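# Seat the axle in the empty green saddle

## Task

Put the axle into the green saddle that has nothing in it, so that every other object is still standing in its original spot; the placement must stay put with no robot supporting anything, and at the end the grippers must have released and the arms pulled away.

## Robot and tools

Robots: four identical i2rt Big YAM arms named arm1, arm2, arm3 and arm4. Each has six joints, a two-finger gripper and a wrist camera (arm1_cam_wrist to arm4_cam_wrist). A fixed room camera, cam_high, looks down at the work area. With joints 1 and 6 at zero and the hand level and pointing forward, the wrist camera rides on top of the hand and looks toward the fingertips. The hand reaches roughly 1.0 m from the joint 1 axis. Every joint has its own speed, so going from one posture to another can sweep the hand along a wide, curved path. The arms do not coordinate: if one stalls, the rest keep moving.

Frames: all poses share a single scene frame with its origin on the floor and +z up. The hand point is midway between the fingertips. The hand z axis runs along the fingers, and the fingers open and close along the hand y axis. Foot poses are used internally but never printed.

execute_actions: argument actions is a list holding exactly one action, or empty (an empty list only reports state and images). The action is an object keyed by arm name; under each name is a joints object. In it, joint1_rad to joint6_rad are absolute target angles in radians and gripper_m is an absolute target fingertip gap in metres. None of these are offsets. Allowed ranges, with the tolerance counted as reached: joint1_rad -2.879 to 2.879 (±0.045), turns the arm about its foot, positive counter-clockwise seen from above, zero unfolds toward where the foot faces; joint2_rad 0 to 3.141 (±0.14), shoulder, zero has the upper arm pointing back about level, increasing lifts it up then forward; joint3_rad 0 to 3.019 (±0.09), elbow, zero is folded flat, increasing opens it; joint4_rad -1.692 to 1.57 (±0.055), hand pitch, positive tilts the fingers up; joint5_rad -1.57 to 1.57 (±0.03), sideways swing of the hand, positive toward the arm's right; joint6_rad -2.094 to 2.094 (±0.035), hand roll, positive clockwise viewed from behind; gripper_m 0 to 0.093 (±0.003). Grip force tops out near 50 to 62 N per pad, lower on some grippers. Every motion in an action starts at once and may finish at different moments; no action runs beyond 15 s. Any joint or arm left out can still be driving toward an earlier target. An unknown key or out-of-range value rejects the whole call and nothing moves. Optional cameras: a list of camera names, or "all"; omitted or null gives all images, [] gives none. A target very near the current position may produce no motion.

wait: seconds from 0 to 10. Commands nothing new; the scene keeps running and the result matches an empty action.

zoom_image: camera (one of the five names) and region [x0, y0, x1, y1] in pixels of that camera's latest full image (672x504, origin top-left), no larger than 504 by 504. Gives a finer close-up.

finished_scene: scene is the integer number of the current scene. It ends the scene for good after the last command has been held, and reports success. Answering without any tool call ends everything.

Results: each returns robot state (joint_positions etc.) plus images in the order named by the pictures line. joint_status gives how each commanded motion ended: off_target (stopped short, may still be pushing); contact_stop or time_out (the joint abandons the target and holds where it stopped); not_followed (a built-in self and inter-arm collision check withheld that arm's joint targets, announced by "joint command not followed" and usually a cause: line; the gripper part still runs, and the withheld targets may be retried on later actions until valid targets arrive or the path opens). After time_out a joint can keep a target no farther than 0.375, 0.375, 0.113, 0.225, 0.075 and 0.3 rad (joints 1 to 6) from where it is and keep pushing, moving on its own if freed; on_its_own lists such uncommanded behaviour, and its "held at" value is the held target, not the actual position. Sending a joint its reported position relieves the push. A joint carrying weight sags. When a result reports a stop, the remaining execute_actions, wait and finished_scene calls in that same reply are skipped.

Heat: holding loads warms motors, including during your thinking. MOTOR HOT appears from 85 °C; at 100 °C an OVER-TEMPERATURE FAULT makes that whole arm and gripper go limp and fall until cooled, and unreached keys read limit_stop_at_motor_heat (resend those targets; the gap then says nothing about contact). Some heat carries into the next scene.

Cameras: calibration uses OpenCV conventions: K intrinsics in image pixels, D radial distortion, T_world_to_cam a 4x4 transform in metres from scene frame to camera frame, pos_world the camera position. Expect small errors (room camera up to about 2.3 degrees and 9 mm overall); wrist camera poses are derived from reported joints and can be off by more. Results list cameras whose numbers have changed.

Avoid: knocking or placing anything outside the work area or on the floor (fails the task); robots pressing hard against each other (fails and ends the run) or hitting hard; the collision check ignores fingers, gripper housings and wrist cameras and can react late. Arms do not stop on contact and can push very hard, which also overheats motors. Drops, slips and slams hurt the result. Loose objects may occasionally get a brief shove. While you think, the robots keep holding the last command, and fewer seconds of robot motion is better.

Each tool is called after "Call:" as name([rows], argument=value, ...), one row to a line, values as JSON.

## Session

Call:
execute_actions(actions=[])

Scene clock: 0.00 s.
Motor temperatures (°C, as the motors report them): arm1=[26 27 29 30 28 26] | arm2=[28 30 30 27 27 29] | arm3=[30 29 28 30 28 31] | arm4=[30 29 30 28 26 29]
arm1.joint_positions: joint1_rad=+0.646 joint2_rad=+0.467 joint3_rad=+1.315 joint4_rad=-1.192 joint5_rad=+0.249 joint6_rad=-0.095 gripper_m=+0.094
arm1.joint_status: not commanded
arm1.hand: x=-0.5614 y=+0.1744 z=+1.3513 quat_wxyz=(-0.442, -0.403, -0.704, +0.383) (m; scene frame)
arm2.joint_positions: joint1_rad=+0.637 joint2_rad=+0.499 joint3_rad=+1.411 joint4_rad=-1.218 joint5_rad=+0.278 joint6_rad=+0.378 gripper_m=+0.094
arm2.joint_status: not commanded
arm2.hand: x=-0.7005 y=-0.1716 z=+1.3699 quat_wxyz=(-0.276, +0.571, -0.563, -0.529) (m; scene frame)
arm3.joint_positions: joint1_rad=+0.883 joint2_rad=+0.621 joint3_rad=+1.359 joint4_rad=-1.291 joint5_rad=+0.059 joint6_rad=-0.465 gripper_m=+0.094
arm3.joint_status: not commanded
arm3.hand: x=+0.8266 y=+0.1933 z=+1.3217 quat_wxyz=(-0.402, -0.094, -0.867, +0.277) (m; scene frame)
arm4.joint_positions: joint1_rad=+0.590 joint2_rad=+0.507 joint3_rad=+1.304 joint4_rad=-1.447 joint5_rad=-0.171 joint6_rad=-0.426 gripper_m=+0.094
arm4.joint_status: not commanded
arm4.hand: x=+0.5148 y=-0.2070 z=+1.3309 quat_wxyz=(-0.232, +0.867, -0.220, -0.381) (m; scene frame)
pictures: arm1_cam_wrist, arm2_cam_wrist, arm3_cam_wrist, arm4_cam_wrist, cam_high
Images, in order (width x height): arm1_cam_wrist 672x504, arm2_cam_wrist 672x504, arm3_cam_wrist 672x504, arm4_cam_wrist 672x504, cam_high 672x504.

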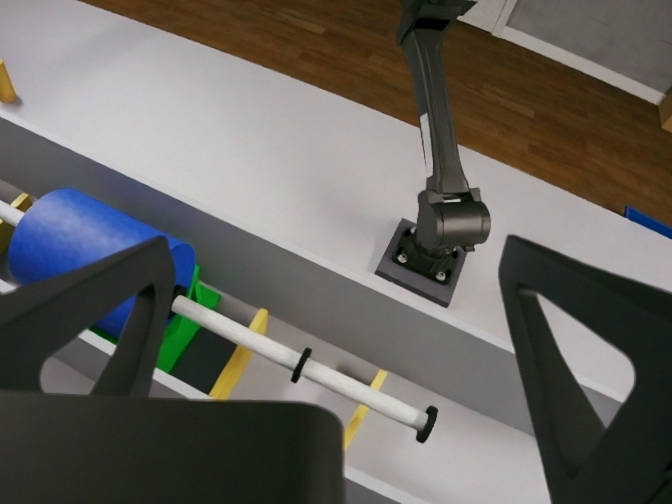

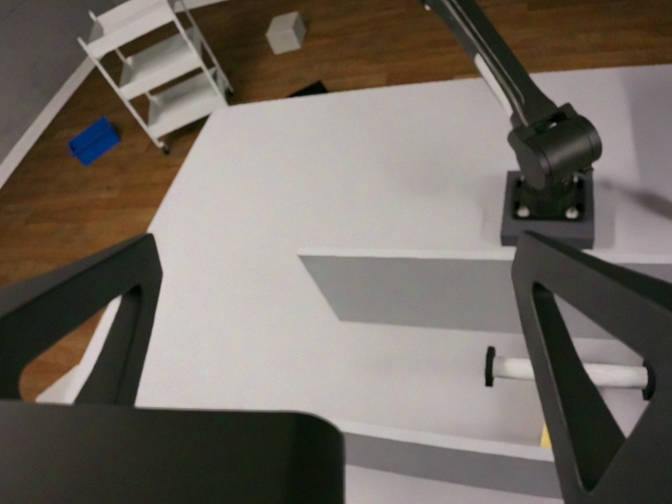

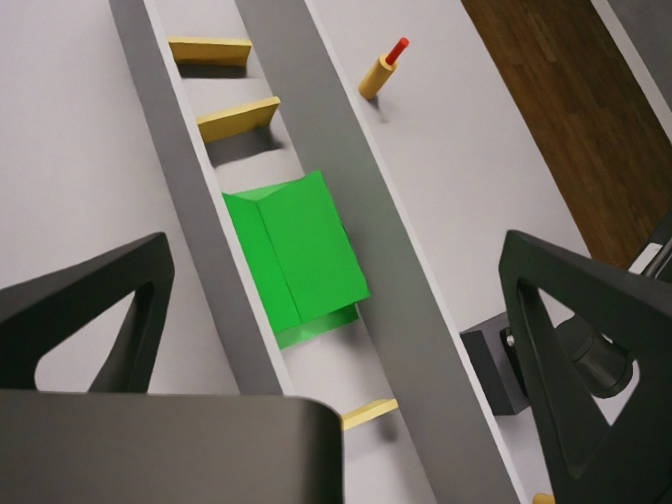

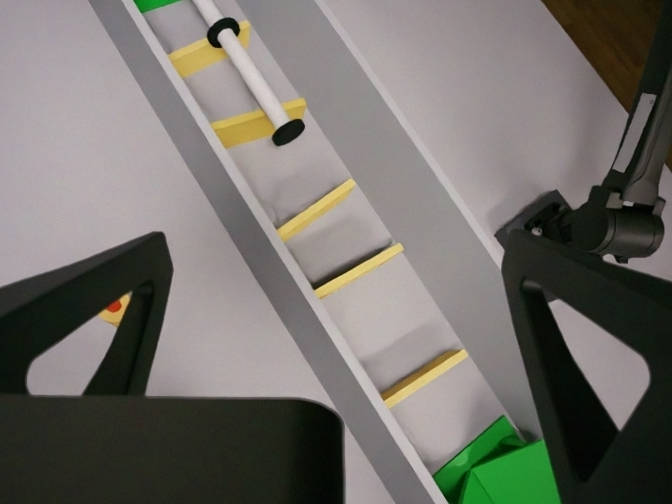

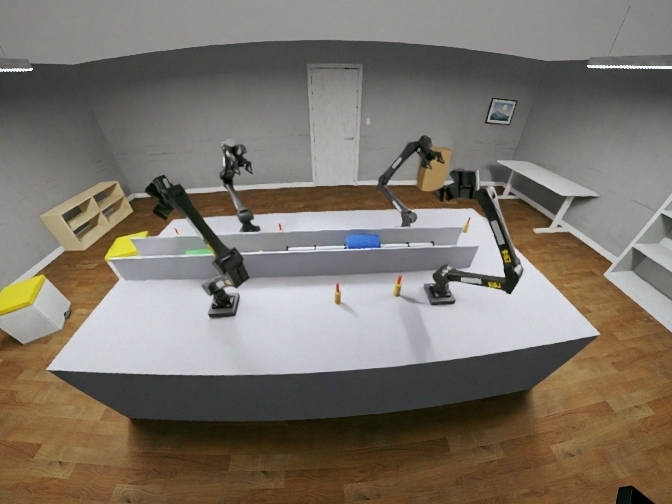

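Call:
execute_actions([
  {"arm1":{"joints":{"joint1_rad":0,"joint2_rad":1.0,"joint3_rad":1.0,"joint4_rad":-1.57,"joint5_rad":0,"joint6_rad":0}},"arm3":{"joints":{"joint1_rad":0,"joint2_rad":1.3,"joint3_rad":1.0,"joint4_rad":-1.27,"joint5_rad":0,"joint6_rad":0}},"arm2":{"joints":{"joint1_rad":1.57,"joint2_rad":0.6,"joint3_rad":0.6,"joint4_rad":0,"joint5_rad":0,"joint6_rad":0}},"arm4":{"joints":{"joint1_rad":-1.57,"joint2_rad":1.57,"joint3_rad":1.57,"joint4_rad":0,"joint5_rad":0,"joint6_rad":0}}},
])

Scene clock: 9.60 s.
Motor temperatures (°C, as the motors report them): arm1=[26 27 31 30 28 26] | arm2=[28 30 32 27 27 29] | arm3=[30 29 30 30 28 31] | arm4=[30 30 32 28 26 29]
arm1.joint_positions: joint1_rad=+0.001 joint2_rad=+1.008 joint3_rad=+0.985 joint4_rad=-1.561 joint5_rad=+0.004 joint6_rad=-0.012 gripper_m=+0.094
arm1.joint_status: all done
arm1.hand: x=-0.6499 y=+0.0976 z=+1.0185 quat_wxyz=(+0.003, -0.717, -0.697, +0.004) (m; scene frame)
arm2.joint_positions: joint1_rad=+1.567 joint2_rad=+0.611 joint3_rad=+0.606 joint4_rad=-0.016 joint5_rad=+0.001 joint6_rad=+0.009 gripper_m=+0.094
arm2.joint_status: all done
arm2.hand: x=-1.0155 y=-0.3346 z=+1.1671 quat_wxyz=(-0.011, +0.712, -0.017, -0.702) (m; scene frame)
arm3.joint_positions: joint1_rad=+0.004 joint2_rad=+1.314 joint3_rad=+0.973 joint4_rad=-1.273 joint5_rad=-0.001 joint6_rad=-0.012 gripper_m=+0.094
arm3.joint_status: all done
arm3.hand: x=+0.6547 y=+0.0094 z=+0.9273 quat_wxyz=(+0.014, -0.686, -0.727, -0.018) (m; scene frame)
arm4.joint_positions: joint1_rad=-1.576 joint2_rad=+1.597 joint3_rad=+1.555 joint4_rad=-0.020 joint5_rad=+0.001 joint6_rad=-0.006 gripper_m=+0.094
arm4.joint_status: all done
arm4.hand: x=+1.3640 y=-0.3727 z=+1.3123 quat_wxyz=(-0.687, -0.009, -0.727, +0.015) (m; scene frame)
pictures: arm1_cam_wrist, arm2_cam_wrist, arm3_cam_wrist, arm4_cam_wrist, cam_high
camera_calibration (this result's frames):
arm1_cam_wrist: T_world_to_cam=[[-0.999359, 0.0350639, 0.00724959, -0.659034], [0.032623, 0.808227, 0.587967, -0.649844], [0.0147571, 0.587826, -0.808853, 0.898373], [0, 0, 0, 1]] pos_world=[-0.650669, 0.0202428, 1.11352]
arm2_cam_wrist: T_world_to_cam=[[0.0414833, 0.99899, -0.017283, 0.396812], [0.586468, -0.0383504, -0.809064, 1.53428], [-0.80891, 0.0234267, -0.587466, 0.000399817], [0, 0, 0, 1]] pos_world=[-0.915942, -0.33758, 1.24842]
arm3_cam_wrist: T_world_to_cam=[[-0.998282, -0.0585967, -0.000380514, 0.652099], [-0.045227, 0.766347, 0.640833, -0.572693], [-0.0372591, 0.639749, -0.76768, 0.854936], [0, 0, 0, 1]] pos_world=[0.656931, -0.0698519, 1.02357]
arm4_cam_wrist: T_world_to_cam=[[-0.0464198, -0.998915, -0.00371334, -0.301294], [-0.642559, 0.0327056, -0.765538, 1.89797], [0.764829, -0.0331501, -0.64338, -0.0878376], [0, 0, 0, 1]] pos_world=[1.27275, -0.365953, 1.39534]
Images, in order (width x height): arm1_cam_wrist 672x504, arm2_cam_wrist 672x504, arm3_cam_wrist 672x504, arm4_cam_wrist 672x504, cam_high 672x504.

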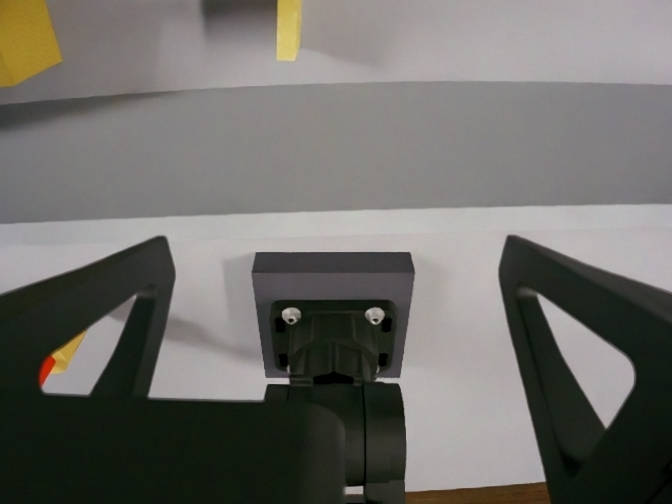

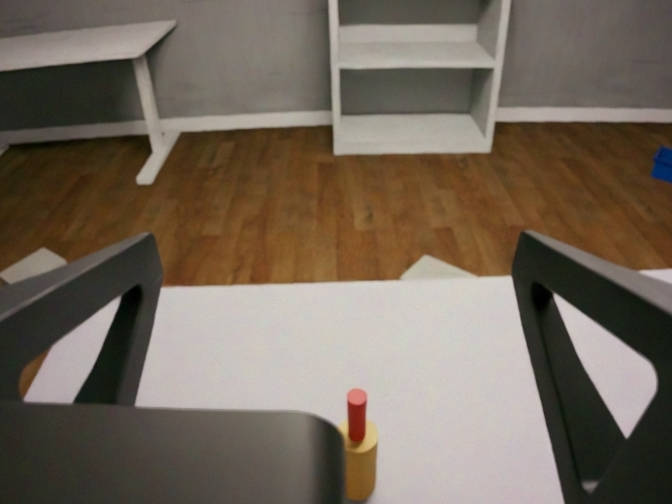

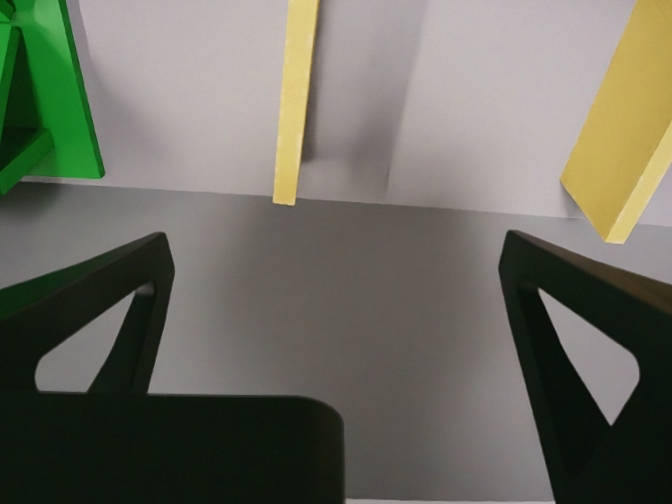

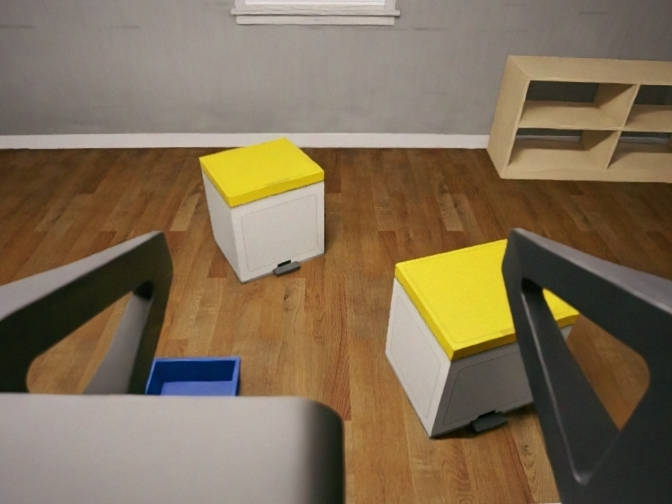

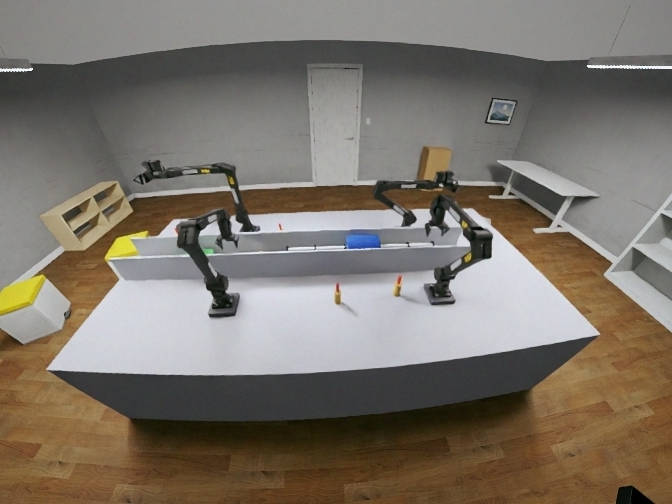

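Call:
execute_actions([
  {"arm1":{"joints":{"joint1_rad":0.62,"joint2_rad":1.463,"joint3_rad":1.483,"joint4_rad":-1.59,"joint6_rad":-0.95}},"arm3":{"joints":{"joint1_rad":-0.96,"joint2_rad":1.899,"joint3_rad":1.963,"joint4_rad":-1.634,"joint6_rad":0.61}}},
], cameras=["arm1_cam_wrist","arm3_cam_wrist","cam_high"])

Scene clock: 21.10 s.
Motor temperatures (°C, as the motors report them): arm1=[26 27 33 30 28 26] | arm2=[28 30 35 28 27 29] | arm3=[30 29 31 30 28 31] | arm4=[30 31 34 28 26 29]
arm1.joint_positions: joint1_rad=+0.627 joint2_rad=+1.461 joint3_rad=+1.438 joint4_rad=-1.588 joint5_rad=+0.001 joint6_rad=-0.937 gripper_m=+0.094
arm1.joint_status: all done
arm1.hand: x=-0.4068 y=+0.0032 z=+1.0458 quat_wxyz=(+0.015, -0.024, -1.000, -0.009) (m; scene frame)
arm2.joint_positions: joint1_rad=+1.567 joint2_rad=+0.611 joint3_rad=+0.606 joint4_rad=-0.016 joint5_rad=+0.001 joint6_rad=+0.009 gripper_m=+0.094
arm2.joint_status: not commanded
arm2.hand: x=-1.0155 y=-0.3346 z=+1.1671 quat_wxyz=(-0.011, +0.712, -0.017, -0.702) (m; scene frame)
arm3.joint_positions: joint1_rad=-0.966 joint2_rad=+1.914 joint3_rad=+1.923 joint4_rad=-1.633 joint5_rad=+0.000 joint6_rad=+0.597 gripper_m=+0.094
arm3.joint_status: all done
arm3.hand: x=+0.1741 y=-0.0011 z=+1.0067 quat_wxyz=(+0.016, -0.999, -0.025, -0.024) (m; scene frame)
arm4.joint_positions: joint1_rad=-1.576 joint2_rad=+1.597 joint3_rad=+1.555 joint4_rad=-0.020 joint5_rad=+0.001 joint6_rad=-0.006 gripper_m=+0.094
arm4.joint_status: not commanded
arm4.hand: x=+1.3640 y=-0.3727 z=+1.3123 quat_wxyz=(-0.687, -0.009, -0.727, +0.015) (m; scene frame)
pictures: arm1_cam_wrist, arm3_cam_wrist, cam_high
camera_calibration (this result's frames):
arm1_cam_wrist: T_world_to_cam=[[-0.0549199, -0.998296, -0.0197355, 0.00273934], [-0.789277, 0.0312977, 0.613239, -0.955864], [-0.611576, 0.0492558, -0.789651, 0.699204], [0, 0, 0, 1]] pos_world=[-0.326674, -0.00178882, 1.13835]
arm3_cam_wrist: T_world_to_cam=[[-0.0509407, 0.998007, 0.0372339, -0.0298757], [0.76531, 0.0150559, 0.643486, -0.781839], [0.641643, 0.0612751, -0.764552, 0.782656], [0, 0, 0, 1]] pos_world=[0.0946423, -0.00636983, 1.1026]
Images, in order (width x height): arm1_cam_wrist 672x504, arm3_cam_wrist 672x504, cam_high 672x504.

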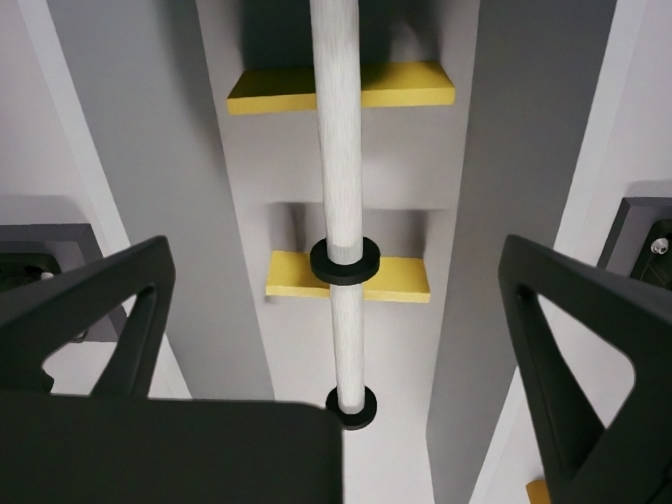

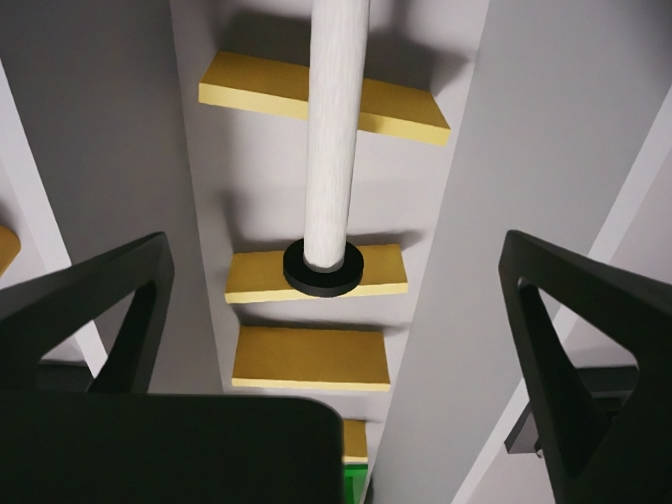

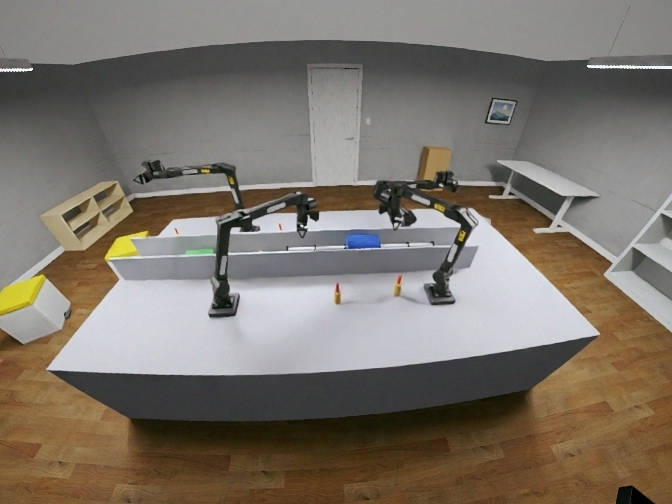

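Call:
execute_actions([
  {"arm1":{"joints":{"joint1_rad":-0.086,"joint2_rad":1.299,"joint3_rad":1.10,"joint4_rad":-1.334,"joint6_rad":-1.656}},"arm3":{"joints":{"joint1_rad":-0.95,"joint2_rad":1.915,"joint3_rad":1.84,"joint4_rad":-1.446,"joint6_rad":0.63}}},
], cameras=["arm1_cam_wrist","arm3_cam_wrist","cam_high"])

Scene clock: 37.07 s.
Motor temperatures (°C, as the motors report them): arm1=[26 28 36 30 28 26] | arm2=[28 30 37 28 27 29] | arm3=[30 31 33 30 28 31] | arm4=[30 31 35 29 26 29]
arm1.joint_positions: joint1_rad=-0.088 joint2_rad=+1.293 joint3_rad=+1.099 joint4_rad=-1.344 joint5_rad=+0.001 joint6_rad=-1.644 gripper_m=+0.094
arm1.joint_status: all done
arm1.hand: x=-0.6867 y=-0.0102 z=+0.9815 quat_wxyz=(+0.005, -0.029, -0.999, +0.023) (m; scene frame)
arm2.joint_positions: joint1_rad=+1.567 joint2_rad=+0.611 joint3_rad=+0.606 joint4_rad=-0.016 joint5_rad=+0.001 joint6_rad=+0.009 gripper_m=+0.094
arm2.joint_status: not commanded
arm2.hand: x=-1.0155 y=-0.3346 z=+1.1671 quat_wxyz=(-0.011, +0.712, -0.017, -0.702) (m; scene frame)
arm3.joint_positions: joint1_rad=-0.963 joint2_rad=+1.921 joint3_rad=+1.827 joint4_rad=-1.458 joint5_rad=+0.000 joint6_rad=+0.617 gripper_m=+0.094
arm3.joint_status: all done
arm3.hand: x=+0.1609 y=-0.0136 z=+0.9654 quat_wxyz=(-0.005, -1.000, -0.017, +0.005) (m; scene frame)
arm4.joint_positions: joint1_rad=-1.576 joint2_rad=+1.597 joint3_rad=+1.555 joint4_rad=-0.020 joint5_rad=+0.001 joint6_rad=-0.006 gripper_m=+0.094
arm4.joint_status: not commanded
arm4.hand: x=+1.3640 y=-0.3727 z=+1.3123 quat_wxyz=(-0.687, -0.009, -0.727, +0.015) (m; scene frame)
pictures: arm1_cam_wrist, arm3_cam_wrist, cam_high
camera_calibration (this result's frames):
arm1_cam_wrist: T_world_to_cam=[[-0.0627822, -0.997094, 0.0431492, -0.0944155], [-0.799609, 0.0761254, 0.595677, -1.12633], [-0.597231, 0.0028955, -0.802064, 0.499433], [0, 0, 0, 1]] pos_world=[-0.608274, -0.00984504, 1.07558]
arm3_cam_wrist: T_world_to_cam=[[-0.0326747, 0.999461, -0.00311234, 0.0194254], [0.801116, 0.028052, 0.597851, -0.706496], [0.597616, 0.0170412, -0.801601, 0.802663], [0, 0, 0, 1]] pos_world=[0.0869357, -0.0132747, 1.06586]
Images, in order (width x height): arm1_cam_wrist 672x504, arm3_cam_wrist 672x504, cam_high 672x504.

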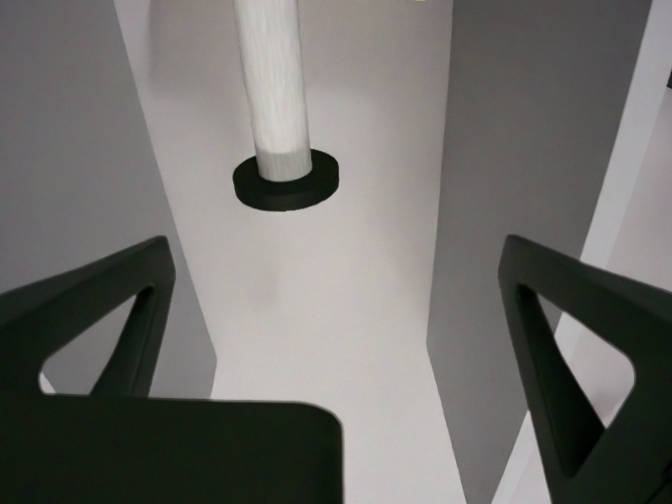

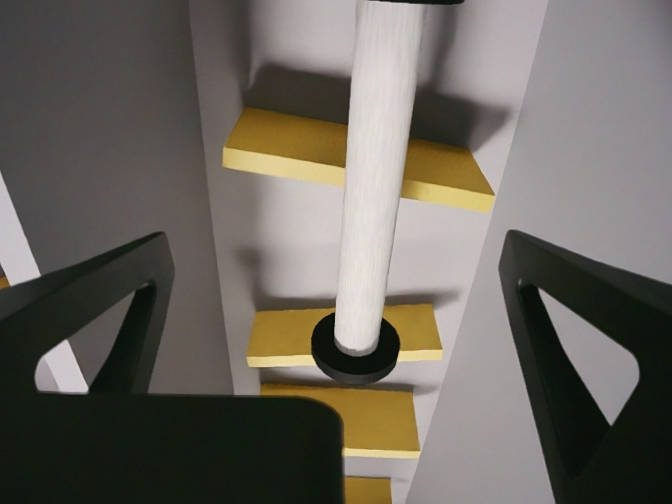

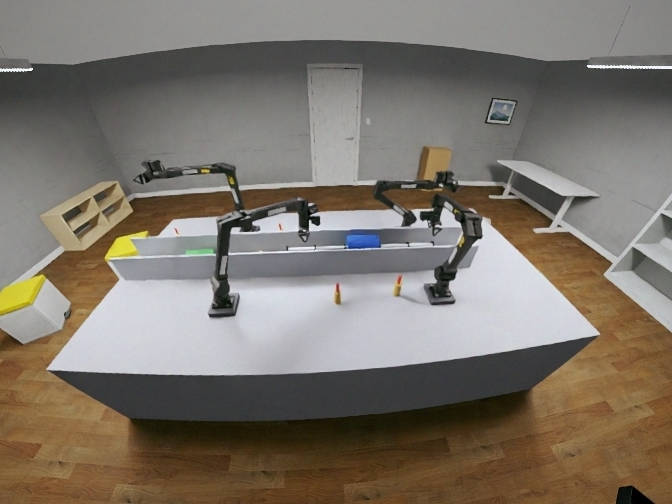

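Call:
execute_actions([
  {"arm1":{"joints":{"joint1_rad":0.03,"joint2_rad":1.334,"joint3_rad":0.93,"joint4_rad":-1.165,"joint6_rad":-1.54}},"arm3":{"joints":{"joint1_rad":-0.985,"joint2_rad":1.911,"joint3_rad":1.618,"joint4_rad":-1.277,"joint6_rad":0.6}}},
], cameras=["arm1_cam_wrist","arm3_cam_wrist"])

Scene clock: 44.17 s.
Motor temperatures (°C, as the motors report them): arm1=[26 28 35 30 28 26] | arm2=[28 30 37 28 27 29] | arm3=[30 32 33 30 28 31] | arm4=[30 31 35 29 26 29]
arm1.joint_positions: joint1_rad=+0.037 joint2_rad=+1.326 joint3_rad=+0.928 joint4_rad=-1.174 joint5_rad=+0.001 joint6_rad=-1.552 gripper_m=+0.094
arm1.joint_status: all done
arm1.hand: x=-0.6416 y=+0.0042 z=+0.9075 quat_wxyz=(+0.004, -0.012, -1.000, +0.006) (m; scene frame)
arm2.joint_positions: joint1_rad=+1.567 joint2_rad=+0.611 joint3_rad=+0.606 joint4_rad=-0.016 joint5_rad=+0.001 joint6_rad=+0.009 gripper_m=+0.094
arm2.joint_status: not commanded
arm2.hand: x=-1.0155 y=-0.3346 z=+1.1671 quat_wxyz=(-0.011, +0.712, -0.017, -0.702) (m; scene frame)
arm3.joint_positions: joint1_rad=-0.975 joint2_rad=+1.920 joint3_rad=+1.603 joint4_rad=-1.288 joint5_rad=+0.000 joint6_rad=+0.613 gripper_m=+0.094
arm3.joint_status: all done
arm3.hand: x=+0.1818 y=+0.0109 z=+0.8821 quat_wxyz=(+0.011, -1.000, -0.013, -0.017) (m; scene frame)
arm4.joint_positions: joint1_rad=-1.576 joint2_rad=+1.597 joint3_rad=+1.555 joint4_rad=-0.020 joint5_rad=+0.001 joint6_rad=-0.006 gripper_m=+0.094
arm4.joint_status: not commanded
arm4.hand: x=+1.3640 y=-0.3727 z=+1.3123 quat_wxyz=(-0.687, -0.009, -0.727, +0.015) (m; scene frame)
pictures: arm1_cam_wrist, arm3_cam_wrist
camera_calibration (this result's frames):
arm1_cam_wrist: T_world_to_cam=[[-0.0295495, -0.999525, 0.0087467, -0.021457], [-0.803283, 0.0289537, 0.594893, -1.04871], [-0.594864, 0.0105527, -0.803757, 0.469978], [0, 0, 0, 1]] pos_world=[-0.563475, 0.00395778, 1.00181]
arm3_cam_wrist: T_world_to_cam=[[-0.0257077, 0.999266, 0.0283885, -0.0336579], [0.774384, 0.0019473, 0.632713, -0.699729], [0.632193, 0.0382492, -0.773866, 0.691929], [0, 0, 0, 1]] pos_world=[0.10356, 0.00853004, 0.979143]
Images, in order (width x height): arm1_cam_wrist 672x504, arm3_cam_wrist 672x504.

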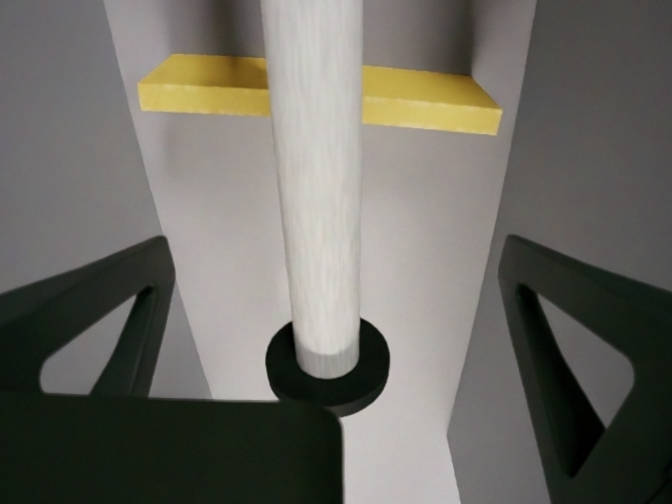

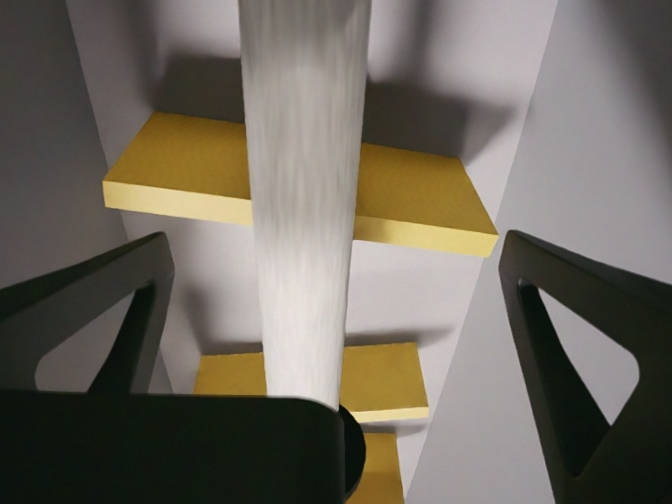

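Call:
execute_actions([
  {"arm1":{"joints":{"joint2_rad":1.36,"joint3_rad":0.85,"joint4_rad":-1.07}},"arm3":{"joints":{"joint2_rad":1.93,"joint3_rad":1.58,"joint4_rad":-1.21}}},
], cameras=["arm1_cam_wrist","arm3_cam_wrist"])

Call:
execute_actions([
  {"arm1":{"joints":{"gripper_m":0}},"arm3":{"joints":{"gripper_m":0}}},
], cameras=[])

Scene clock: 49.93 s.
Motor temperatures (°C, as the motors report them): arm1=[26 28 35 30 28 26] | arm2=[28 30 38 28 27 29] | arm3=[30 32 33 30 28 31] | arm4=[30 32 35 29 26 29]
arm1.joint_positions: joint1_rad=+0.037 joint2_rad=+1.347 joint3_rad=+0.851 joint4_rad=-1.080 joint5_rad=+0.001 joint6_rad=-1.552 gripper_m=+0.094
arm1.joint_status: all done
arm1.hand: x=-0.6418 y=+0.0126 z=+0.8742 quat_wxyz=(+0.004, -0.012, -1.000, +0.004) (m; scene frame)
arm2.joint_positions: joint1_rad=+1.567 joint2_rad=+0.611 joint3_rad=+0.606 joint4_rad=-0.016 joint5_rad=+0.001 joint6_rad=+0.009 gripper_m=+0.094
arm2.joint_status: not commanded
arm2.hand: x=-1.0155 y=-0.3346 z=+1.1671 quat_wxyz=(-0.011, +0.712, -0.017, -0.702) (m; scene frame)
arm3.joint_positions: joint1_rad=-0.975 joint2_rad=+1.924 joint3_rad=+1.572 joint4_rad=-1.222 joint5_rad=+0.000 joint6_rad=+0.612 gripper_m=+0.094
arm3.joint_status: all done
arm3.hand: x=+0.1780 y=+0.0080 z=+0.8690 quat_wxyz=(+0.002, -1.000, -0.013, -0.004) (m; scene frame)
arm4.joint_positions: joint1_rad=-1.576 joint2_rad=+1.597 joint3_rad=+1.555 joint4_rad=-0.020 joint5_rad=+0.001 joint6_rad=-0.006 gripper_m=+0.094
arm4.joint_status: not commanded
arm4.hand: x=+1.3640 y=-0.3727 z=+1.3123 quat_wxyz=(-0.687, -0.009, -0.727, +0.015) (m; scene frame)
pictures: arm1_cam_wrist, arm3_cam_wrist
camera_calibration (this result's frames):
arm1_cam_wrist: T_world_to_cam=[[-0.0303365, -0.999526, 0.00532034, -0.0102253], [-0.803276, 0.0275471, 0.594969, -1.02936], [-0.594833, 0.0137755, -0.803731, 0.442985], [0, 0, 0, 1]] pos_world=[-0.563667, 0.0120329, 0.968531]
arm3_cam_wrist: T_world_to_cam=[[-0.0255314, 0.999627, 0.00973456, -0.0143413], [0.790588, 0.0142308, 0.612183, -0.673616], [0.611816, 0.0233259, -0.790656, 0.702658], [0, 0, 0, 1]] pos_world=[0.102289, 0.00753189, 0.968077]
Images, in order (width x height): arm1_cam_wrist 672x504, arm3_cam_wrist 672x504.

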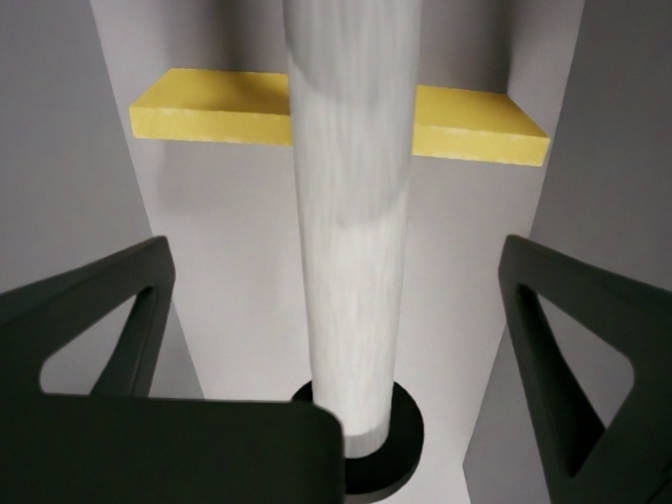

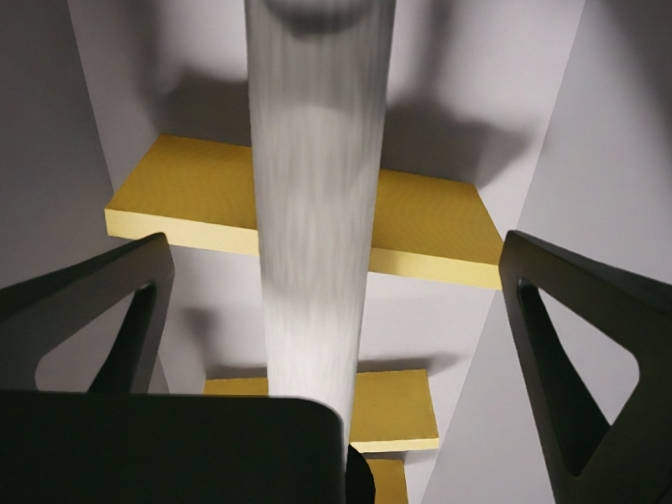

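Scene clock: 50.67 s.
Motor temperatures (°C, as the motors report them): arm1=[26 28 35 30 28 26] | arm2=[28 30 38 28 27 29] | arm3=[30 32 33 30 28 31] | arm4=[30 32 36 29 26 29]
arm1.joint_positions: joint1_rad=+0.037 joint2_rad=+1.348 joint3_rad=+0.852 joint4_rad=-1.064 joint5_rad=+0.001 joint6_rad=-1.555 gripper_m=+0.023
arm1.joint_status: gripper_m off_target (ended at +0.023, target +0.000)
arm1.hand: x=-0.6418 y=+0.0083 z=+0.8743 quat_wxyz=(+0.004, -0.011, -1.000, +0.012) (m; scene frame)
arm2.joint_positions: joint1_rad=+1.567 joint2_rad=+0.611 joint3_rad=+0.606 joint4_rad=-0.016 joint5_rad=+0.001 joint6_rad=+0.009 gripper_m=+0.094
arm2.joint_status: not commanded
arm2.hand: x=-1.0155 y=-0.3346 z=+1.1671 quat_wxyz=(-0.011, +0.712, -0.017, -0.702) (m; scene frame)
arm3.joint_positions: joint1_rad=-0.972 joint2_rad=+1.925 joint3_rad=+1.573 joint4_rad=-1.209 joint5_rad=-0.012 joint6_rad=+0.633 gripper_m=+0.023
arm3.joint_status: gripper_m off_target (ended at +0.023, target +0.000)
arm3.hand: x=+0.1777 y=+0.0031 z=+0.8687 quat_wxyz=(-0.007, -1.000, -0.004, -0.003) (m; scene frame)
arm4.joint_positions: joint1_rad=-1.576 joint2_rad=+1.597 joint3_rad=+1.555 joint4_rad=-0.020 joint5_rad=+0.001 joint6_rad=-0.006 gripper_m=+0.094
arm4.joint_status: not commanded
arm4.hand: x=+1.3640 y=-0.3727 z=+1.3123 quat_wxyz=(-0.687, -0.009, -0.727, +0.015) (m; scene frame)
pictures: none
No camera images: the call's "cameras" was empty. Leave "cameras" out to get every camera's image.

Call:
execute_actions([
  {"arm1":{"joints":{"joint2_rad":1.253,"joint3_rad":1.23,"joint4_rad":-1.51}},"arm3":{"joints":{"joint2_rad":1.868,"joint3_rad":1.93,"joint4_rad":-1.59}}},
], cameras=["arm1_cam_wrist","cam_high"])

Scene clock: 55.13 s.
Motor temperatures (°C, as the motors report them): arm1=[26 28 35 30 28 26] | arm2=[28 30 38 28 27 29] | arm3=[30 32 33 30 28 31] | arm4=[30 32 36 29 26 29]
arm1.joint_positions: joint1_rad=+0.023 joint2_rad=+1.270 joint3_rad=+1.171 joint4_rad=-1.496 joint5_rad=+0.013 joint6_rad=-1.576 gripper_m=+0.023
arm1.joint_status: all done
arm1.hand: x=-0.6477 y=+0.0045 z=+1.0163 quat_wxyz=(+0.010, -0.007, -1.000, -0.005) (m; scene frame)
arm2.joint_positions: joint1_rad=+1.567 joint2_rad=+0.611 joint3_rad=+0.606 joint4_rad=-0.016 joint5_rad=+0.001 joint6_rad=+0.009 gripper_m=+0.094
arm2.joint_status: not commanded
arm2.hand: x=-1.0155 y=-0.3346 z=+1.1671 quat_wxyz=(-0.011, +0.712, -0.017, -0.702) (m; scene frame)
arm3.joint_positions: joint1_rad=-0.976 joint2_rad=+1.911 joint3_rad=+1.864 joint4_rad=-1.580 joint5_rad=+0.005 joint6_rad=+0.631 gripper_m=+0.023
arm3.joint_status: all done
arm3.hand: x=+0.1722 y=+0.0055 z=+0.9855 quat_wxyz=(+0.019, -1.000, -0.003, -0.024) (m; scene frame)
arm4.joint_positions: joint1_rad=-1.576 joint2_rad=+1.597 joint3_rad=+1.555 joint4_rad=-0.020 joint5_rad=+0.001 joint6_rad=-0.006 gripper_m=+0.094
arm4.joint_status: not commanded
arm4.hand: x=+1.3640 y=-0.3727 z=+1.3123 quat_wxyz=(-0.687, -0.009, -0.727, +0.015) (m; scene frame)
pictures: arm1_cam_wrist, cam_high
camera_calibration (this result's frames):
arm1_cam_wrist: T_world_to_cam=[[-0.0190541, -0.999743, -0.0123222, 0.00590726], [-0.796173, 0.00771715, 0.60502, -1.12391], [-0.604769, 0.0213387, -0.796115, 0.539607], [0, 0, 0, 1]] pos_world=[-0.568374, 0.00306462, 1.10965]
Images, in order (width x height): arm1_cam_wrist 672x504, cam_high 672x504.

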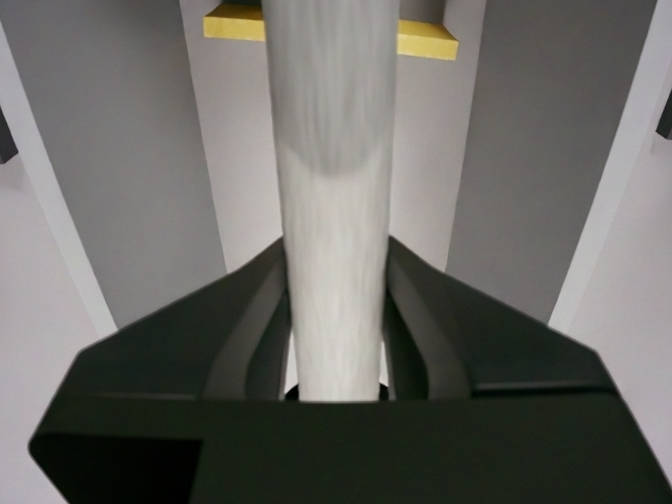

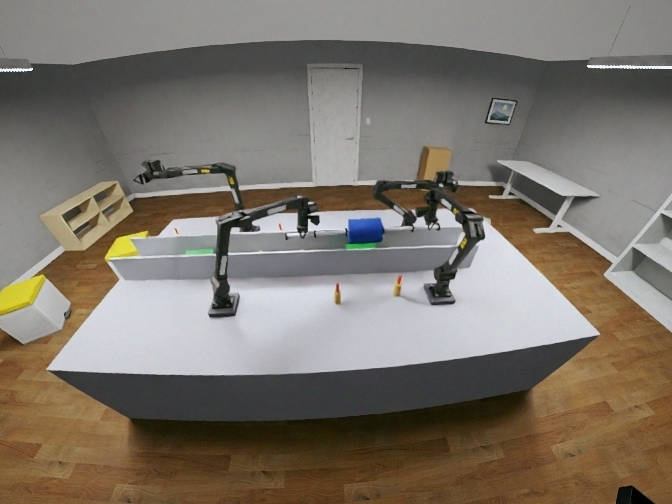

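Call:
execute_actions([
  {"arm1":{"joints":{"joint1_rad":0.536,"joint2_rad":1.38,"joint3_rad":1.39,"joint4_rad":-1.50,"joint6_rad":-1.035}},"arm3":{"joints":{"joint1_rad":-0.70,"joint2_rad":1.47,"joint3_rad":1.49,"joint4_rad":-1.505,"joint6_rad":0.90}}},
], cameras=[])

Call:
execute_actions([
  {"arm1":{"joints":{"joint1_rad":0.865,"joint2_rad":1.69,"joint3_rad":1.76,"joint4_rad":-1.545,"joint6_rad":-0.705}},"arm3":{"joints":{"joint1_rad":-0.245,"joint2_rad":1.26,"joint3_rad":1.27,"joint4_rad":-1.51,"joint6_rad":1.355}}},
], cameras=["cam_high"])

Scene clock: 66.70 s.
Motor temperatures (°C, as the motors report them): arm1=[26 28 38 30 28 26] | arm2=[28 30 39 28 27 29] | arm3=[30 33 35 30 28 31] | arm4=[30 32 36 29 26 29]
arm1.joint_positions: joint1_rad=+0.531 joint2_rad=+1.411 joint3_rad=+1.321 joint4_rad=-1.497 joint5_rad=-0.004 joint6_rad=-1.068 gripper_m=+0.023
arm1.joint_status: all done
arm1.hand: x=-0.4476 y=-0.0043 z=+1.0211 quat_wxyz=(+0.005, -0.007, -1.000, -0.001) (m; scene frame)
arm2.joint_positions: joint1_rad=+1.567 joint2_rad=+0.611 joint3_rad=+0.606 joint4_rad=-0.016 joint5_rad=+0.001 joint6_rad=+0.009 gripper_m=+0.094
arm2.joint_status: not commanded
arm2.hand: x=-1.0155 y=-0.3346 z=+1.1671 quat_wxyz=(-0.011, +0.712, -0.017, -0.702) (m; scene frame)
arm3.joint_positions: joint1_rad=-0.685 joint2_rad=+1.499 joint3_rad=+1.453 joint4_rad=-1.522 joint5_rad=-0.012 joint6_rad=+0.924 gripper_m=+0.023
arm3.joint_status: all done
arm3.hand: x=+0.3738 y=-0.0073 z=+1.0349 quat_wxyz=(-0.004, -1.000, -0.002, -0.007) (m; scene frame)
arm4.joint_positions: joint1_rad=-1.576 joint2_rad=+1.597 joint3_rad=+1.555 joint4_rad=-0.020 joint5_rad=+0.001 joint6_rad=-0.006 gripper_m=+0.094
arm4.joint_status: not commanded
arm4.hand: x=+1.3640 y=-0.3727 z=+1.3123 quat_wxyz=(-0.687, -0.009, -0.727, +0.015) (m; scene frame)
pictures: none
No camera images: the call's "cameras" was empty. Leave "cameras" out to get every camera's image.

Scene clock: 67.90 s.
Motor temperatures (°C, as the motors report them): arm1=[26 28 39 30 28 26] | arm2=[28 30 39 28 27 29] | arm3=[30 33 35 30 28 31] | arm4=[30 32 36 29 26 29]
arm1.joint_positions: joint1_rad=+0.867 joint2_rad=+1.720 joint3_rad=+1.678 joint4_rad=-1.544 joint5_rad=-0.003 joint6_rad=-0.730 gripper_m=+0.023
arm1.joint_status: all done
arm1.hand: x=-0.2539 y=-0.0018 z=+1.0174 quat_wxyz=(+0.008, -0.008, -1.000, +0.001) (m; scene frame)
arm2.joint_positions: joint1_rad=+1.567 joint2_rad=+0.611 joint3_rad=+0.606 joint4_rad=-0.016 joint5_rad=+0.001 joint6_rad=+0.009 gripper_m=+0.094
arm2.joint_status: not commanded
arm2.hand: x=-1.0155 y=-0.3346 z=+1.1671 quat_wxyz=(-0.011, +0.712, -0.017, -0.702) (m; scene frame)
arm3.joint_positions: joint1_rad=-0.243 joint2_rad=+1.288 joint3_rad=+1.233 joint4_rad=-1.516 joint5_rad=-0.014 joint6_rad=+1.368 gripper_m=+0.023
arm3.joint_status: all done
arm3.hand: x=+0.5684 y=-0.0061 z=+1.0324 quat_wxyz=(+0.000, -1.000, -0.001, -0.010) (m; scene frame)
arm4.joint_positions: joint1_rad=-1.576 joint2_rad=+1.597 joint3_rad=+1.555 joint4_rad=-0.020 joint5_rad=+0.001 joint6_rad=-0.006 gripper_m=+0.094
arm4.joint_status: not commanded
arm4.hand: x=+1.3640 y=-0.3727 z=+1.3123 quat_wxyz=(-0.687, -0.009, -0.727, +0.015) (m; scene frame)
pictures: cam_high
Images, in order (width x height): cam_high 672x504.

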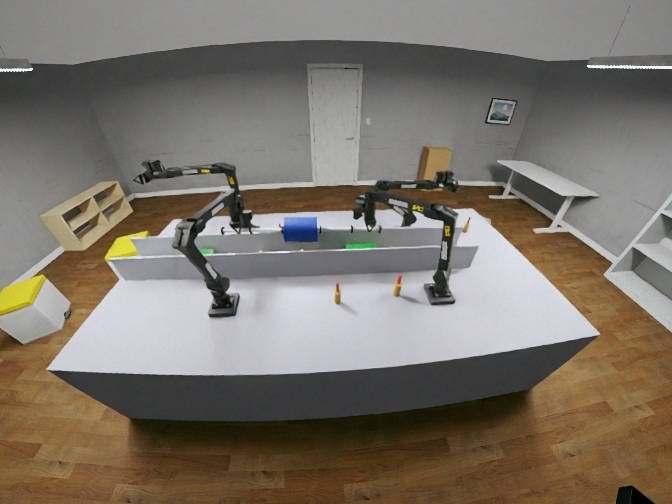

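Call:
execute_actions([
  {"arm1":{"joints":{"joint1_rad":0.99,"joint2_rad":1.96,"joint3_rad":2.15,"joint4_rad":-1.645,"joint6_rad":-0.58}},"arm3":{"joints":{"joint1_rad":0.10,"joint2_rad":1.25,"joint3_rad":1.25,"joint4_rad":-1.51,"joint6_rad":1.70}},"arm4":{"joints":{"joint2_rad":0.8,"joint3_rad":1.0,"joint4_rad":-1.69,"joint6_rad":1.89}}},
], cameras=[])

Call:
execute_actions([
  {"arm4":{"joints":{"joint1_rad":0.322}}},
], cameras=[])

Call:
execute_actions([
  {"arm4":{"joints":{"joint2_rad":1.319,"joint3_rad":1.53}}},
], cameras=["cam_high","arm4_cam_wrist"])

Scene clock: 80.97 s.
Motor temperatures (°C, as the motors report them): arm1=[26 30 42 30 28 26] | arm2=[28 30 39 28 27 29] | arm3=[30 32 36 30 29 31] | arm4=[30 32 36 29 26 29]
arm1.joint_positions: joint1_rad=+0.995 joint2_rad=+1.997 joint3_rad=+2.070 joint4_rad=-1.645 joint5_rad=-0.012 joint6_rad=-0.606 gripper_m=+0.023
arm1.joint_status: all done
arm1.hand: x=-0.1315 y=-0.0056 z=+1.0128 quat_wxyz=(+0.001, -0.006, -1.000, +0.002) (m; scene frame)
arm2.joint_positions: joint1_rad=+1.567 joint2_rad=+0.611 joint3_rad=+0.606 joint4_rad=-0.016 joint5_rad=+0.001 joint6_rad=+0.009 gripper_m=+0.094
arm2.joint_status: not commanded
arm2.hand: x=-1.0155 y=-0.3346 z=+1.1671 quat_wxyz=(-0.011, +0.712, -0.017, -0.702) (m; scene frame)
arm3.joint_positions: joint1_rad=+0.097 joint2_rad=+1.288 joint3_rad=+1.217 joint4_rad=-1.505 joint5_rad=-0.012 joint6_rad=+1.706 gripper_m=+0.023
arm3.joint_status: all done
arm3.hand: x=+0.6904 y=-0.0078 z=+1.0272 quat_wxyz=(+0.004, -1.000, -0.002, -0.008) (m; scene frame)
arm4.joint_positions: joint1_rad=-1.576 joint2_rad=+0.794 joint3_rad=+1.006 joint4_rad=-1.669 joint5_rad=+0.001 joint6_rad=+1.882 gripper_m=+0.094
arm4.joint_status: all done
joint sent to its limit — the command would take arm4.joint4_rad past its lower limit, so that joint was sent only as far as its limit.
arm4.hand: x=+0.8446 y=-0.3563 z=+1.1180 quat_wxyz=(-0.038, -0.816, -0.575, -0.046) (m; scene frame)
pictures: none
No camera images: the call's "cameras" was empty. Leave "cameras" out to get every camera's image.

Scene clock: 84.67 s.
Motor temperatures (°C, as the motors report them): arm1=[26 31 43 30 28 26] | arm2=[28 30 39 28 27 29] | arm3=[30 32 36 30 29 31] | arm4=[30 31 36 29 26 29]
arm1.joint_positions: joint1_rad=+0.995 joint2_rad=+1.997 joint3_rad=+2.070 joint4_rad=-1.645 joint5_rad=-0.012 joint6_rad=-0.606 gripper_m=+0.023
arm1.joint_status: not commanded
arm1.hand: x=-0.1315 y=-0.0056 z=+1.0128 quat_wxyz=(+0.001, -0.006, -1.000, +0.002) (m; scene frame)
arm2.joint_positions: joint1_rad=+1.567 joint2_rad=+0.611 joint3_rad=+0.606 joint4_rad=-0.016 joint5_rad=+0.001 joint6_rad=+0.009 gripper_m=+0.094
arm2.joint_status: not commanded
arm2.hand: x=-1.0155 y=-0.3346 z=+1.1671 quat_wxyz=(-0.011, +0.712, -0.017, -0.702) (m; scene frame)
arm3.joint_positions: joint1_rad=+0.097 joint2_rad=+1.288 joint3_rad=+1.217 joint4_rad=-1.505 joint5_rad=-0.012 joint6_rad=+1.706 gripper_m=+0.023
arm3.joint_status: not commanded
arm3.hand: x=+0.6904 y=-0.0078 z=+1.0272 quat_wxyz=(+0.004, -1.000, -0.002, -0.008) (m; scene frame)
arm4.joint_positions: joint1_rad=-0.512 joint2_rad=+0.794 joint3_rad=+1.006 joint4_rad=-1.669 joint5_rad=-0.003 joint6_rad=+1.883 gripper_m=+0.094
arm4.joint_status: joint1_rad time_out (moved +1.064 of +1.898)
arm4.on_its_own: joint1_rad is held at -0.513, not at your +0.322, since a time_out
arm4.hand: x=+0.7445 y=-0.1719 z=+1.1167 quat_wxyz=(-0.008, -0.412, -0.909, -0.056) (m; scene frame)
pictures: none
joint command not followed: on one or more control steps a check withheld the commanded joint targets of the arm4 arm, and it was not sent them on those steps.
cause: the commanded joint targets would bring a part of the robot too close to another arm (this arm's wrist (the part past joint 4) and the other arm's wrist (the part past joint 4)); next, command targets that bring no part of the robot closer to that arm.
No camera images: the call's "cameras" was empty. Leave "cameras" out to get every camera's image.

not run: a stop came earlier in this reply.

Call:
execute_actions([
  {"arm4":{"joints":{"joint2_rad":0.5,"joint3_rad":0.7,"joint6_rad":1.78}}},
], cameras=[])

Call:
execute_actions([
  {"arm4":{"joints":{"joint1_rad":0.36}}},
], cameras=[])

Call:
execute_actions([
  {"arm4":{"joints":{"joint3_rad":0.59,"joint4_rad":-0.69}}},
], cameras=["cam_high","arm4_cam_wrist"])

Scene clock: 95.80 s.
Motor temperatures (°C, as the motors report them): arm1=[26 32 44 30 28 26] | arm2=[28 30 40 28 27 29] | arm3=[30 32 36 30 29 31] | arm4=[30 31 35 28 26 29]
arm1.joint_positions: joint1_rad=+0.995 joint2_rad=+1.997 joint3_rad=+2.070 joint4_rad=-1.645 joint5_rad=-0.012 joint6_rad=-0.606 gripper_m=+0.023
arm1.joint_status: not commanded
arm1.hand: x=-0.1315 y=-0.0056 z=+1.0128 quat_wxyz=(+0.001, -0.006, -1.000, +0.002) (m; scene frame)
arm2.joint_positions: joint1_rad=+1.567 joint2_rad=+0.611 joint3_rad=+0.606 joint4_rad=-0.016 joint5_rad=+0.001 joint6_rad=+0.009 gripper_m=+0.094
arm2.joint_status: not commanded
arm2.hand: x=-1.0155 y=-0.3346 z=+1.1671 quat_wxyz=(-0.011, +0.712, -0.017, -0.702) (m; scene frame)
arm3.joint_positions: joint1_rad=+0.097 joint2_rad=+1.288 joint3_rad=+1.217 joint4_rad=-1.505 joint5_rad=-0.012 joint6_rad=+1.706 gripper_m=+0.023
arm3.joint_status: not commanded
arm3.hand: x=+0.6904 y=-0.0078 z=+1.0272 quat_wxyz=(+0.004, -1.000, -0.002, -0.008) (m; scene frame)
arm4.joint_positions: joint1_rad=-0.512 joint2_rad=+0.498 joint3_rad=+0.707 joint4_rad=-1.674 joint5_rad=-0.003 joint6_rad=+1.788 gripper_m=+0.094
arm4.joint_status: all done
arm4.on_its_own: joint1_rad is held at -0.513, not at your +0.322, since a time_out
arm4.hand: x=+0.7012 y=-0.2452 z=+1.0384 quat_wxyz=(-0.010, -0.369, -0.928, -0.052) (m; scene frame)
pictures: none
No camera images: the call's "cameras" was empty. Leave "cameras" out to get every camera's image.

Scene clock: 97.20 s.
Motor temperatures (°C, as the motors report them): arm1=[26 32 44 30 28 26] | arm2=[28 30 40 28 27 29] | arm3=[30 32 36 30 29 31] | arm4=[30 31 35 28 26 29]
arm1.joint_positions: joint1_rad=+0.995 joint2_rad=+1.997 joint3_rad=+2.070 joint4_rad=-1.645 joint5_rad=-0.012 joint6_rad=-0.606 gripper_m=+0.023
arm1.joint_status: not commanded
arm1.hand: x=-0.1315 y=-0.0056 z=+1.0128 quat_wxyz=(+0.001, -0.006, -1.000, +0.002) (m; scene frame)
arm2.joint_positions: joint1_rad=+1.567 joint2_rad=+0.611 joint3_rad=+0.606 joint4_rad=-0.016 joint5_rad=+0.001 joint6_rad=+0.009 gripper_m=+0.094
arm2.joint_status: not commanded
arm2.hand: x=-1.0155 y=-0.3346 z=+1.1671 quat_wxyz=(-0.011, +0.712, -0.017, -0.702) (m; scene frame)
arm3.joint_positions: joint1_rad=+0.097 joint2_rad=+1.288 joint3_rad=+1.217 joint4_rad=-1.505 joint5_rad=-0.012 joint6_rad=+1.706 gripper_m=+0.023
arm3.joint_status: not commanded
arm3.hand: x=+0.6904 y=-0.0078 z=+1.0272 quat_wxyz=(+0.004, -1.000, -0.002, -0.008) (m; scene frame)
arm4.joint_positions: joint1_rad=+0.356 joint2_rad=+0.498 joint3_rad=+0.707 joint4_rad=-1.674 joint5_rad=-0.002 joint6_rad=+1.787 gripper_m=+0.094
arm4.joint_status: all done
arm4.hand: x=+0.6000 y=-0.2344 z=+1.0379 quat_wxyz=(+0.013, +0.056, -0.997, -0.049) (m; scene frame)
pictures: none
No camera images: the call's "cameras" was empty. Leave "cameras" out to get every camera's image.

Scene clock: 98.73 s.
Motor temperatures (°C, as the motors report them): arm1=[26 32 44 30 28 26] | arm2=[28 30 40 28 27 29] | arm3=[30 32 36 30 29 31] | arm4=[30 31 35 28 26 29]
arm1.joint_positions: joint1_rad=+0.995 joint2_rad=+1.997 joint3_rad=+2.070 joint4_rad=-1.645 joint5_rad=-0.012 joint6_rad=-0.606 gripper_m=+0.023
arm1.joint_status: not commanded
arm1.hand: x=-0.1315 y=-0.0056 z=+1.0128 quat_wxyz=(+0.001, -0.006, -1.000, +0.002) (m; scene frame)
arm2.joint_positions: joint1_rad=+1.567 joint2_rad=+0.611 joint3_rad=+0.606 joint4_rad=-0.016 joint5_rad=+0.001 joint6_rad=+0.009 gripper_m=+0.094
arm2.joint_status: not commanded
arm2.hand: x=-1.0155 y=-0.3346 z=+1.1671 quat_wxyz=(-0.011, +0.712, -0.017, -0.702) (m; scene frame)
arm3.joint_positions: joint1_rad=+0.097 joint2_rad=+1.288 joint3_rad=+1.217 joint4_rad=-1.505 joint5_rad=-0.012 joint6_rad=+1.706 gripper_m=+0.023
arm3.joint_status: not commanded
arm3.hand: x=+0.6904 y=-0.0078 z=+1.0272 quat_wxyz=(+0.004, -1.000, -0.002, -0.008) (m; scene frame)
arm4.joint_positions: joint1_rad=+0.356 joint2_rad=+0.498 joint3_rad=+0.591 joint4_rad=-0.710 joint5_rad=-0.002 joint6_rad=+1.787 gripper_m=+0.094
arm4.joint_status: all done
arm4.hand: x=+0.5413 y=-0.0627 z=+1.0950 quat_wxyz=(+0.122, +0.051, -0.888, -0.440) (m; scene frame)
pictures: arm4_cam_wrist, cam_high
camera_calibration (this result's frames):
arm4_cam_wrist: T_world_to_cam=[[-0.0277274, -0.619761, -0.784301, 0.837844], [-0.615248, -0.607803, 0.502041, -0.250083], [-0.787846, 0.49646, -0.364454, 0.980088], [0, 0, 0, 1]] pos_world=[0.641526, -0.119313, 1.13987]
Images, in order (width x height): arm4_cam_wrist 672x504, cam_high 672x504.

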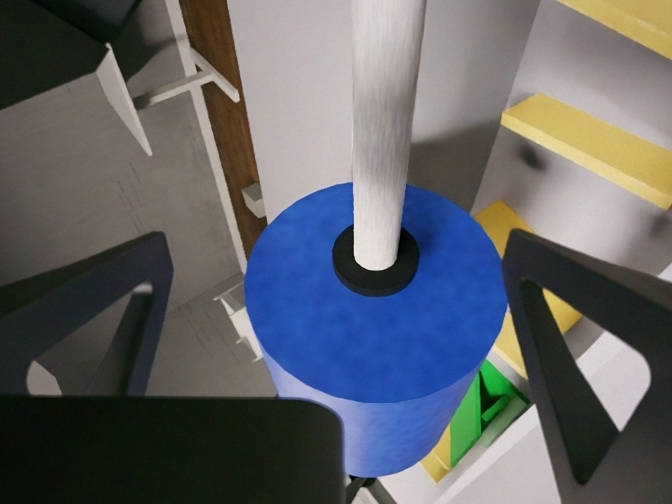

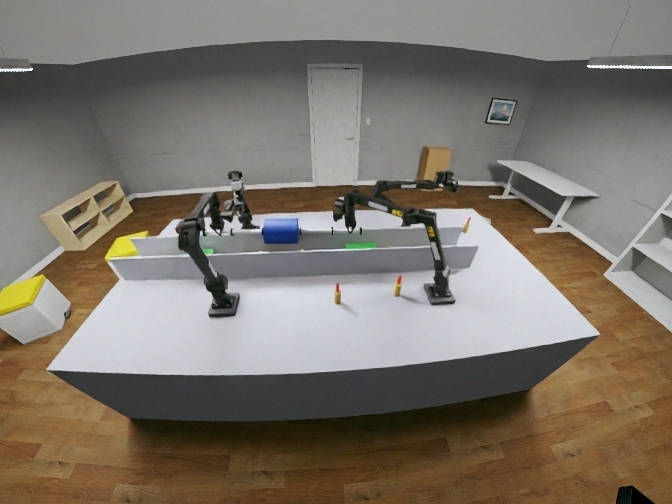

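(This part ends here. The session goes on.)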